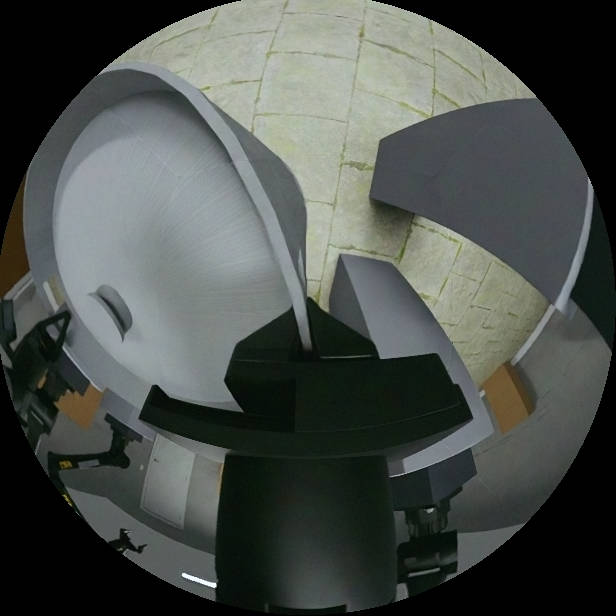

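Emit:
execute_actions([
  {"arm5":{"joints":{"joint2_rad":2.225,"joint3_rad":0.875,"joint4_rad":-0.052}},"arm2":{"joints":{"joint2_rad":1.97,"joint3_rad":0.755,"joint4_rad":-0.172}}},
], cameras=[])

Scene clock: 149.27 s.
Motor temperatures (°C, as the motors report them): arm1=[28 28 36 25 28 25] | arm2=[29 35 32 26 26 28] | arm3=[27 27 32 27 25 28] | arm4=[29 28 35 27 30 26] | arm5=[28 36 30 28 27 27] | arm6=[25 27 34 27 29 27]
arm1.joint_positions: joint1_rad=+0.994 joint2_rad=+0.581 joint3_rad=+1.384 joint4_rad=-1.331 joint5_rad=+0.089 joint6_rad=-0.416 gripper_m=+0.094
arm1.joint_status: not commanded
arm1.hand: x=+0.5762 y=+0.3047 z=+1.3096 quat_wxyz=(-0.399, -0.150, -0.853, +0.300) (m; scene frame)
arm2.joint_positions: joint1_rad=+0.515 joint2_rad=+2.157 joint3_rad=+0.730 joint4_rad=-0.165 joint5_rad=+0.006 joint6_rad=-1.137 gripper_m=+0.002
arm2.joint_status: joint2_rad time_out (moved +0.413 of +0.226); the others done
arm2.on_its_own: joint2_rad reads +2.157 and still pushes toward +1.970 since a time_out
arm2.hand: x=+0.2091 y=+0.1959 z=+0.4371 quat_wxyz=(+0.008, +0.100, -0.995, -0.004) (m; scene frame)
arm3.joint_positions: joint1_rad=-0.994 joint2_rad=+0.590 joint3_rad=+1.464 joint4_rad=-1.242 joint5_rad=+0.186 joint6_rad=+0.494 gripper_m=+0.095
arm3.joint_status: not commanded
arm3.hand: x=-0.6509 y=+0.4620 z=+1.2760 quat_wxyz=(-0.179, -0.818, +0.084, +0.540) (m; scene frame)
arm4.joint_positions: joint1_rad=+1.095 joint2_rad=+0.532 joint3_rad=+1.330 joint4_rad=-1.417 joint5_rad=-0.040 joint6_rad=-0.491 gripper_m=+0.094
arm4.joint_status: not commanded
arm4.hand: x=-0.6987 y=-0.0709 z=+1.1792 quat_wxyz=(-0.307, +0.858, -0.223, -0.346) (m; scene frame)
arm5.joint_positions: joint1_rad=-0.571 joint2_rad=+2.406 joint3_rad=+0.883 joint4_rad=-0.045 joint5_rad=-0.009 joint6_rad=+0.628 gripper_m=+0.001
arm5.joint_status: joint2_rad time_out (moved +0.404 of +0.223); the others done
arm5.on_its_own: joint2_rad reads +2.406 and still pushes toward +2.225 since a time_out
arm5.hand: x=+0.2818 y=-0.2000 z=+0.4344 quat_wxyz=(-0.001, +0.076, -0.997, -0.006) (m; scene frame)
arm6.joint_positions: joint1_rad=-0.994 joint2_rad=+0.540 joint3_rad=+1.341 joint4_rad=-1.527 joint5_rad=-0.212 joint6_rad=+0.487 gripper_m=+0.095
arm6.joint_status: not commanded
arm6.hand: x=+0.5613 y=-0.3601 z=+1.1951 quat_wxyz=(-0.266, +0.184, -0.892, -0.315) (m; scene frame)
pictures: none
No camera images: the call's "cameras" was empty. Leave "cameras" out to get every camera's image.

Emit:
execute_actions([
  {"arm5":{"joints":{"joint2_rad":2.465,"joint3_rad":1.03,"joint4_rad":0.067}},"arm2":{"joints":{"joint2_rad":2.235,"joint3_rad":0.86,"joint4_rad":0.016}}},
], cameras=[])

Scene clock: 153.53 s.
Motor temperatures (°C, as the motors report them): arm1=[28 28 36 25 28 25] | arm2=[29 35 32 26 26 28] | arm3=[27 27 32 27 25 28] | arm4=[29 28 35 27 30 26] | arm5=[28 37 30 28 27 27] | arm6=[25 27 34 27 29 27]
arm1.joint_positions: joint1_rad=+0.994 joint2_rad=+0.581 joint3_rad=+1.384 joint4_rad=-1.331 joint5_rad=+0.089 joint6_rad=-0.416 gripper_m=+0.094
arm1.joint_status: not commanded
arm1.hand: x=+0.5762 y=+0.3047 z=+1.3096 quat_wxyz=(-0.399, -0.150, -0.853, +0.300) (m; scene frame)
arm2.joint_positions: joint1_rad=+0.525 joint2_rad=+2.448 joint3_rad=+0.858 joint4_rad=+0.008 joint5_rad=+0.002 joint6_rad=-1.134 gripper_m=+0.002
arm2.joint_status: joint2_rad time_out (moved +0.291 of +0.078); the others done
arm2.on_its_own: joint2_rad reads +2.448 and still pushes toward +2.235 since a time_out
arm2.hand: x=+0.2178 y=+0.1906 z=+0.3451 quat_wxyz=(+0.004, +0.104, -0.995, -0.001) (m; scene frame)
arm3.joint_positions: joint1_rad=-0.994 joint2_rad=+0.590 joint3_rad=+1.464 joint4_rad=-1.242 joint5_rad=+0.186 joint6_rad=+0.494 gripper_m=+0.095
arm3.joint_status: not commanded
arm3.hand: x=-0.6509 y=+0.4620 z=+1.2760 quat_wxyz=(-0.179, -0.818, +0.084, +0.540) (m; scene frame)
arm4.joint_positions: joint1_rad=+1.095 joint2_rad=+0.532 joint3_rad=+1.330 joint4_rad=-1.417 joint5_rad=-0.040 joint6_rad=-0.491 gripper_m=+0.094
arm4.joint_status: not commanded
arm4.hand: x=-0.6987 y=-0.0709 z=+1.1792 quat_wxyz=(-0.307, +0.858, -0.223, -0.346) (m; scene frame)
arm5.joint_positions: joint1_rad=-0.594 joint2_rad=+2.657 joint3_rad=+1.039 joint4_rad=+0.060 joint5_rad=+0.005 joint6_rad=+0.608 gripper_m=+0.001
arm5.joint_status: joint2_rad time_out (moved +0.252 of +0.059); the others done
arm5.on_its_own: joint2_rad reads +2.657 and still pushes toward +2.465 since a time_out
arm5.hand: x=+0.2947 y=-0.2032 z=+0.3469 quat_wxyz=(-0.010, +0.075, -0.997, -0.003) (m; scene frame)
arm6.joint_positions: joint1_rad=-0.994 joint2_rad=+0.540 joint3_rad=+1.341 joint4_rad=-1.527 joint5_rad=-0.212 joint6_rad=+0.487 gripper_m=+0.095
arm6.joint_status: not commanded
arm6.hand: x=+0.5613 y=-0.3601 z=+1.1951 quat_wxyz=(-0.266, +0.184, -0.892, -0.315) (m; scene frame)
pictures: none
No camera images: the call's "cameras" was empty. Leave "cameras" out to get every camera's image.

Emit:
execute_actions([
  {"arm5":{"joints":{"joint2_rad":2.56,"joint3_rad":1.075,"joint4_rad":0.088}},"arm2":{"joints":{"joint2_rad":2.34,"joint3_rad":0.895,"joint4_rad":0.055}}},
], cameras=[])

Emit:
execute_actions(actions=[], cameras=[])

Scene clock: 157.77 s.
Motor temperatures (°C, as the motors report them): arm1=[28 28 37 25 28 25] | arm2=[29 35 32 26 26 28] | arm3=[27 27 32 27 25 28] | arm4=[29 28 35 27 30 26] | arm5=[28 37 30 28 27 27] | arm6=[25 27 34 27 29 27]
arm1.joint_positions: joint1_rad=+0.994 joint2_rad=+0.581 joint3_rad=+1.384 joint4_rad=-1.331 joint5_rad=+0.089 joint6_rad=-0.416 gripper_m=+0.094
arm1.joint_status: not commanded
arm1.hand: x=+0.5762 y=+0.3047 z=+1.3096 quat_wxyz=(-0.399, -0.150, -0.853, +0.300) (m; scene frame)
arm2.joint_positions: joint1_rad=+0.524 joint2_rad=+2.516 joint3_rad=+0.892 joint4_rad=+0.042 joint5_rad=-0.001 joint6_rad=-1.134 gripper_m=+0.002
arm2.joint_status: joint2_rad time_out (moved +0.068 of -0.108); the others done
arm2.on_its_own: joint2_rad reads +2.516 and still pushes toward +2.340 since a time_out
arm2.hand: x=+0.2177 y=+0.1912 z=+0.3225 quat_wxyz=(+0.002, +0.104, -0.995, -0.001) (m; scene frame)
arm3.joint_positions: joint1_rad=-0.994 joint2_rad=+0.590 joint3_rad=+1.464 joint4_rad=-1.242 joint5_rad=+0.186 joint6_rad=+0.494 gripper_m=+0.095
arm3.joint_status: not commanded
arm3.hand: x=-0.6509 y=+0.4620 z=+1.2760 quat_wxyz=(-0.179, -0.818, +0.084, +0.540) (m; scene frame)
arm4.joint_positions: joint1_rad=+1.095 joint2_rad=+0.532 joint3_rad=+1.330 joint4_rad=-1.417 joint5_rad=-0.040 joint6_rad=-0.491 gripper_m=+0.094
arm4.joint_status: not commanded
arm4.hand: x=-0.6987 y=-0.0709 z=+1.1792 quat_wxyz=(-0.307, +0.858, -0.223, -0.346) (m; scene frame)
arm5.joint_positions: joint1_rad=-0.592 joint2_rad=+2.722 joint3_rad=+1.088 joint4_rad=+0.078 joint5_rad=+0.006 joint6_rad=+0.608 gripper_m=+0.001
arm5.joint_status: joint2_rad off_target (ended at +2.722, target +2.560); the others done
arm5.on_its_own: joint2_rad reads +2.722 and still pushes toward +2.560 since a time_out
arm5.hand: x=+0.2954 y=-0.2021 z=+0.3232 quat_wxyz=(-0.011, +0.076, -0.997, -0.003) (m; scene frame)
arm6.joint_positions: joint1_rad=-0.994 joint2_rad=+0.540 joint3_rad=+1.341 joint4_rad=-1.527 joint5_rad=-0.212 joint6_rad=+0.487 gripper_m=+0.095
arm6.joint_status: not commanded
arm6.hand: x=+0.5613 y=-0.3601 z=+1.1951 quat_wxyz=(-0.266, +0.184, -0.892, -0.315) (m; scene frame)
pictures: none
No camera images: the call's "cameras" was empty. Leave "cameras" out to get every camera's image.

not run: a stop came earlier in this reply.

Emit:
execute_actions([
  {"arm5":{"joints":{"joint2_rad":2.725}},"arm2":{"joints":{"joint2_rad":2.516}}},
], cameras=[])

Emit:
execute_actions([
  {"arm5":{"joints":{"gripper_m":0.04}},"arm2":{"joints":{"gripper_m":0.08}}},
], cameras=[])

Emit:
execute_actions([
  {"arm5":{"joints":{"joint2_rad":2.76,"joint3_rad":1.09,"joint4_rad":0.098}},"arm2":{"joints":{"joint2_rad":2.39,"joint3_rad":0.835,"joint4_rad":0.0}}},
], cameras=[])

Emit:
execute_actions([
  {"arm2":{"joints":{"joint1_rad":0.535,"joint2_rad":2.225,"joint3_rad":0.768,"joint4_rad":-0.1}}},
], cameras=[])

Emit:
execute_actions([
  {"arm2":{"joints":{"joint6_rad":2.03}}},
], cameras=["arm2_cam_wrist","arm5_cam_wrist"])

Scene clock: 166.00 s.
Motor temperatures (°C, as the motors report them): arm1=[28 28 37 25 28 25] | arm2=[29 36 31 26 26 28] | arm3=[27 27 32 27 25 28] | arm4=[29 28 36 27 30 26] | arm5=[28 37 30 28 27 27] | arm6=[25 27 34 27 29 27]
arm1.joint_positions: joint1_rad=+0.994 joint2_rad=+0.581 joint3_rad=+1.384 joint4_rad=-1.331 joint5_rad=+0.089 joint6_rad=-0.416 gripper_m=+0.094
arm1.joint_status: not commanded
arm1.hand: x=+0.5762 y=+0.3047 z=+1.3096 quat_wxyz=(-0.399, -0.150, -0.853, +0.300) (m; scene frame)
arm2.joint_positions: joint1_rad=+0.522 joint2_rad=+2.528 joint3_rad=+0.894 joint4_rad=+0.047 joint5_rad=-0.001 joint6_rad=-1.134 gripper_m=+0.002
arm2.joint_status: all done
arm2.hand: x=+0.2151 y=+0.1932 z=+0.3183 quat_wxyz=(+0.004, +0.103, -0.995, -0.003) (m; scene frame)
arm3.joint_positions: joint1_rad=-0.994 joint2_rad=+0.590 joint3_rad=+1.464 joint4_rad=-1.242 joint5_rad=+0.186 joint6_rad=+0.494 gripper_m=+0.095
arm3.joint_status: not commanded
arm3.hand: x=-0.6509 y=+0.4620 z=+1.2760 quat_wxyz=(-0.179, -0.818, +0.084, +0.540) (m; scene frame)
arm4.joint_positions: joint1_rad=+1.095 joint2_rad=+0.532 joint3_rad=+1.330 joint4_rad=-1.417 joint5_rad=-0.040 joint6_rad=-0.491 gripper_m=+0.094
arm4.joint_status: not commanded
arm4.hand: x=-0.6987 y=-0.0709 z=+1.1792 quat_wxyz=(-0.307, +0.858, -0.223, -0.346) (m; scene frame)
arm5.joint_positions: joint1_rad=-0.591 joint2_rad=+2.737 joint3_rad=+1.090 joint4_rad=+0.085 joint5_rad=+0.004 joint6_rad=+0.608 gripper_m=+0.001
arm5.joint_status: all done
arm5.hand: x=+0.2910 y=-0.2054 z=+0.3177 quat_wxyz=(-0.008, +0.076, -0.997, -0.002) (m; scene frame)
arm6.joint_positions: joint1_rad=-0.994 joint2_rad=+0.540 joint3_rad=+1.341 joint4_rad=-1.527 joint5_rad=-0.212 joint6_rad=+0.487 gripper_m=+0.095
arm6.joint_status: not commanded
arm6.hand: x=+0.5613 y=-0.3601 z=+1.1951 quat_wxyz=(-0.266, +0.184, -0.892, -0.315) (m; scene frame)
pictures: none
No camera images: the call's "cameras" was empty. Leave "cameras" out to get every camera's image.

Scene clock: 166.67 s.
Motor temperatures (°C, as the motors report them): arm1=[28 28 37 25 28 25] | arm2=[29 35 31 26 26 28] | arm3=[27 27 32 27 25 28] | arm4=[29 28 36 27 30 26] | arm5=[28 37 30 28 27 27] | arm6=[25 27 34 27 29 27]
arm1.joint_positions: joint1_rad=+0.994 joint2_rad=+0.581 joint3_rad=+1.384 joint4_rad=-1.331 joint5_rad=+0.089 joint6_rad=-0.416 gripper_m=+0.094
arm1.joint_status: not commanded
arm1.hand: x=+0.5762 y=+0.3047 z=+1.3096 quat_wxyz=(-0.399, -0.150, -0.853, +0.300) (m; scene frame)
arm2.joint_positions: joint1_rad=+0.522 joint2_rad=+2.528 joint3_rad=+0.895 joint4_rad=+0.047 joint5_rad=-0.001 joint6_rad=-1.131 gripper_m=+0.080
arm2.joint_status: all done
arm2.hand: x=+0.2154 y=+0.1928 z=+0.3183 quat_wxyz=(+0.004, +0.101, -0.995, -0.003) (m; scene frame)
arm3.joint_positions: joint1_rad=-0.994 joint2_rad=+0.590 joint3_rad=+1.464 joint4_rad=-1.242 joint5_rad=+0.186 joint6_rad=+0.494 gripper_m=+0.095
arm3.joint_status: not commanded
arm3.hand: x=-0.6509 y=+0.4620 z=+1.2760 quat_wxyz=(-0.179, -0.818, +0.084, +0.540) (m; scene frame)
arm4.joint_positions: joint1_rad=+1.095 joint2_rad=+0.532 joint3_rad=+1.330 joint4_rad=-1.417 joint5_rad=-0.040 joint6_rad=-0.491 gripper_m=+0.094
arm4.joint_status: not commanded
arm4.hand: x=-0.6987 y=-0.0709 z=+1.1792 quat_wxyz=(-0.307, +0.858, -0.223, -0.346) (m; scene frame)
arm5.joint_positions: joint1_rad=-0.591 joint2_rad=+2.735 joint3_rad=+1.083 joint4_rad=+0.085 joint5_rad=+0.004 joint6_rad=+0.608 gripper_m=+0.040
arm5.joint_status: all done
arm5.hand: x=+0.2889 y=-0.2073 z=+0.3188 quat_wxyz=(-0.006, +0.076, -0.997, -0.001) (m; scene frame)
arm6.joint_positions: joint1_rad=-0.994 joint2_rad=+0.540 joint3_rad=+1.341 joint4_rad=-1.527 joint5_rad=-0.212 joint6_rad=+0.487 gripper_m=+0.095
arm6.joint_status: not commanded
arm6.hand: x=+0.5613 y=-0.3601 z=+1.1951 quat_wxyz=(-0.266, +0.184, -0.892, -0.315) (m; scene frame)
pictures: none
No camera images: the call's "cameras" was empty. Leave "cameras" out to get every camera's image.

Scene clock: 167.63 s.
Motor temperatures (°C, as the motors report them): arm1=[28 28 37 26 28 25] | arm2=[29 35 31 26 26 28] | arm3=[27 27 32 27 25 28] | arm4=[29 28 36 27 30 26] | arm5=[28 37 29 28 27 27] | arm6=[25 27 34 27 29 27]
arm1.joint_positions: joint1_rad=+0.994 joint2_rad=+0.581 joint3_rad=+1.384 joint4_rad=-1.331 joint5_rad=+0.089 joint6_rad=-0.416 gripper_m=+0.094
arm1.joint_status: not commanded
arm1.hand: x=+0.5762 y=+0.3047 z=+1.3096 quat_wxyz=(-0.399, -0.150, -0.853, +0.300) (m; scene frame)
arm2.joint_positions: joint1_rad=+0.522 joint2_rad=+2.400 joint3_rad=+0.834 joint4_rad=+0.008 joint5_rad=-0.001 joint6_rad=-1.130 gripper_m=+0.080
arm2.joint_status: all done
arm2.hand: x=+0.2207 y=+0.1860 z=+0.3610 quat_wxyz=(-0.004, +0.101, -0.995, +0.009) (m; scene frame)
arm3.joint_positions: joint1_rad=-0.994 joint2_rad=+0.590 joint3_rad=+1.464 joint4_rad=-1.242 joint5_rad=+0.186 joint6_rad=+0.494 gripper_m=+0.095
arm3.joint_status: not commanded
arm3.hand: x=-0.6509 y=+0.4620 z=+1.2760 quat_wxyz=(-0.179, -0.818, +0.084, +0.540) (m; scene frame)
arm4.joint_positions: joint1_rad=+1.095 joint2_rad=+0.532 joint3_rad=+1.330 joint4_rad=-1.417 joint5_rad=-0.040 joint6_rad=-0.491 gripper_m=+0.094
arm4.joint_status: not commanded
arm4.hand: x=-0.6987 y=-0.0709 z=+1.1792 quat_wxyz=(-0.307, +0.858, -0.223, -0.346) (m; scene frame)
arm5.joint_positions: joint1_rad=-0.591 joint2_rad=+2.735 joint3_rad=+1.083 joint4_rad=+0.087 joint5_rad=+0.004 joint6_rad=+0.608 gripper_m=+0.040
arm5.joint_status: all done
arm5.hand: x=+0.2892 y=-0.2070 z=+0.3188 quat_wxyz=(-0.007, +0.076, -0.997, -0.001) (m; scene frame)
arm6.joint_positions: joint1_rad=-0.994 joint2_rad=+0.540 joint3_rad=+1.341 joint4_rad=-1.527 joint5_rad=-0.212 joint6_rad=+0.487 gripper_m=+0.095
arm6.joint_status: not commanded
arm6.hand: x=+0.5613 y=-0.3601 z=+1.1951 quat_wxyz=(-0.266, +0.184, -0.892, -0.315) (m; scene frame)
pictures: none
No camera images: the call's "cameras" was empty. Leave "cameras" out to get every camera's image.

Scene clock: 168.63 s.
Motor temperatures (°C, as the motors report them): arm1=[28 28 37 26 28 25] | arm2=[29 35 31 26 26 28] | arm3=[27 27 32 27 25 28] | arm4=[29 28 36 27 30 26] | arm5=[28 36 29 28 27 27] | arm6=[25 27 34 27 29 27]
arm1.joint_positions: joint1_rad=+0.994 joint2_rad=+0.581 joint3_rad=+1.384 joint4_rad=-1.331 joint5_rad=+0.089 joint6_rad=-0.416 gripper_m=+0.094
arm1.joint_status: not commanded
arm1.hand: x=+0.5762 y=+0.3047 z=+1.3096 quat_wxyz=(-0.399, -0.150, -0.853, +0.300) (m; scene frame)
arm2.joint_positions: joint1_rad=+0.522 joint2_rad=+2.230 joint3_rad=+0.765 joint4_rad=-0.090 joint5_rad=-0.001 joint6_rad=-1.130 gripper_m=+0.080
arm2.joint_status: all done
arm2.hand: x=+0.2205 y=+0.1866 z=+0.4152 quat_wxyz=(-0.004, +0.101, -0.995, +0.010) (m; scene frame)
arm3.joint_positions: joint1_rad=-0.994 joint2_rad=+0.590 joint3_rad=+1.464 joint4_rad=-1.242 joint5_rad=+0.186 joint6_rad=+0.494 gripper_m=+0.095
arm3.joint_status: not commanded
arm3.hand: x=-0.6509 y=+0.4620 z=+1.2760 quat_wxyz=(-0.179, -0.818, +0.084, +0.540) (m; scene frame)
arm4.joint_positions: joint1_rad=+1.095 joint2_rad=+0.532 joint3_rad=+1.330 joint4_rad=-1.417 joint5_rad=-0.040 joint6_rad=-0.491 gripper_m=+0.094
arm4.joint_status: not commanded
arm4.hand: x=-0.6987 y=-0.0709 z=+1.1792 quat_wxyz=(-0.307, +0.858, -0.223, -0.346) (m; scene frame)
arm5.joint_positions: joint1_rad=-0.591 joint2_rad=+2.735 joint3_rad=+1.083 joint4_rad=+0.087 joint5_rad=+0.004 joint6_rad=+0.608 gripper_m=+0.040
arm5.joint_status: not commanded
arm5.hand: x=+0.2892 y=-0.2070 z=+0.3188 quat_wxyz=(-0.007, +0.076, -0.997, -0.001) (m; scene frame)
arm6.joint_positions: joint1_rad=-0.994 joint2_rad=+0.540 joint3_rad=+1.341 joint4_rad=-1.527 joint5_rad=-0.212 joint6_rad=+0.487 gripper_m=+0.095
arm6.joint_status: not commanded
arm6.hand: x=+0.5613 y=-0.3601 z=+1.1951 quat_wxyz=(-0.266, +0.184, -0.892, -0.315) (m; scene frame)
pictures: none
No camera images: the call's "cameras" was empty. Leave "cameras" out to get every camera's image.

Scene clock: 171.40 s.
Motor temperatures (°C, as the motors report them): arm1=[28 28 37 26 28 25] | arm2=[29 34 31 26 26 28] | arm3=[27 27 32 27 25 28] | arm4=[29 28 36 27 30 26] | arm5=[28 36 29 28 27 27] | arm6=[25 27 34 27 29 27]
arm1.joint_positions: joint1_rad=+0.994 joint2_rad=+0.581 joint3_rad=+1.384 joint4_rad=-1.331 joint5_rad=+0.089 joint6_rad=-0.416 gripper_m=+0.094
arm1.joint_status: not commanded
arm1.hand: x=+0.5762 y=+0.3047 z=+1.3096 quat_wxyz=(-0.399, -0.150, -0.853, +0.300) (m; scene frame)
arm2.joint_positions: joint1_rad=+0.522 joint2_rad=+2.230 joint3_rad=+0.765 joint4_rad=-0.090 joint5_rad=-0.001 joint6_rad=+2.014 gripper_m=+0.080
arm2.joint_status: all done
arm2.hand: x=+0.2205 y=+0.1866 z=+0.4152 quat_wxyz=(-0.010, -0.995, -0.099, -0.004) (m; scene frame)
arm3.joint_positions: joint1_rad=-0.994 joint2_rad=+0.590 joint3_rad=+1.464 joint4_rad=-1.242 joint5_rad=+0.186 joint6_rad=+0.494 gripper_m=+0.095
arm3.joint_status: not commanded
arm3.hand: x=-0.6509 y=+0.4620 z=+1.2760 quat_wxyz=(-0.179, -0.818, +0.084, +0.540) (m; scene frame)
arm4.joint_positions: joint1_rad=+1.095 joint2_rad=+0.532 joint3_rad=+1.330 joint4_rad=-1.417 joint5_rad=-0.040 joint6_rad=-0.491 gripper_m=+0.094
arm4.joint_status: not commanded
arm4.hand: x=-0.6987 y=-0.0709 z=+1.1792 quat_wxyz=(-0.307, +0.858, -0.223, -0.346) (m; scene frame)
arm5.joint_positions: joint1_rad=-0.591 joint2_rad=+2.735 joint3_rad=+1.083 joint4_rad=+0.087 joint5_rad=+0.004 joint6_rad=+0.608 gripper_m=+0.040
arm5.joint_status: not commanded
arm5.hand: x=+0.2892 y=-0.2070 z=+0.3188 quat_wxyz=(-0.007, +0.076, -0.997, -0.001) (m; scene frame)
arm6.joint_positions: joint1_rad=-0.994 joint2_rad=+0.540 joint3_rad=+1.341 joint4_rad=-1.527 joint5_rad=-0.212 joint6_rad=+0.487 gripper_m=+0.095
arm6.joint_status: not commanded
arm6.hand: x=+0.5613 y=-0.3601 z=+1.1951 quat_wxyz=(-0.266, +0.184, -0.892, -0.315) (m; scene frame)
pictures: arm2_cam_wrist, arm5_cam_wrist
Images, in order (width x height): arm2_cam_wrist 616x616, arm5_cam_wrist 616x616.

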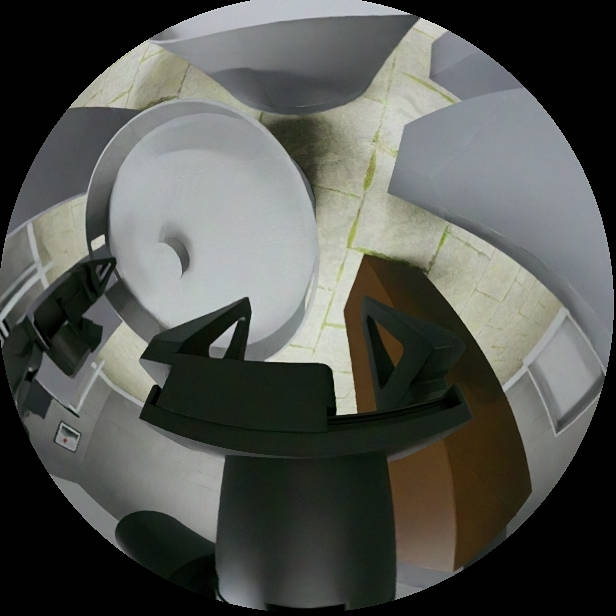

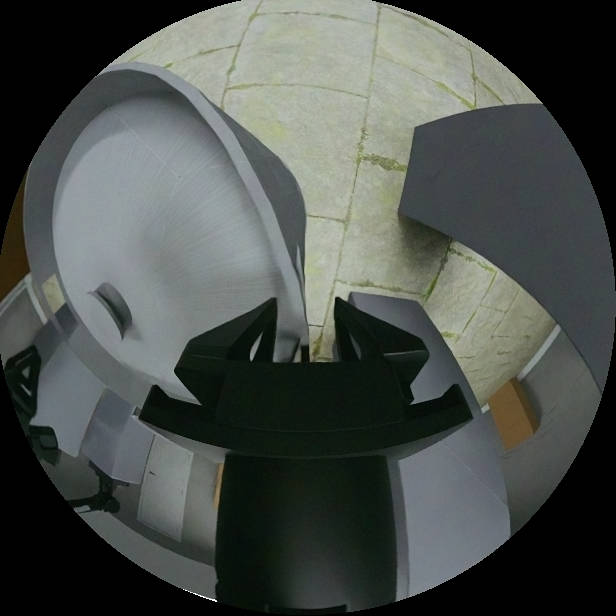

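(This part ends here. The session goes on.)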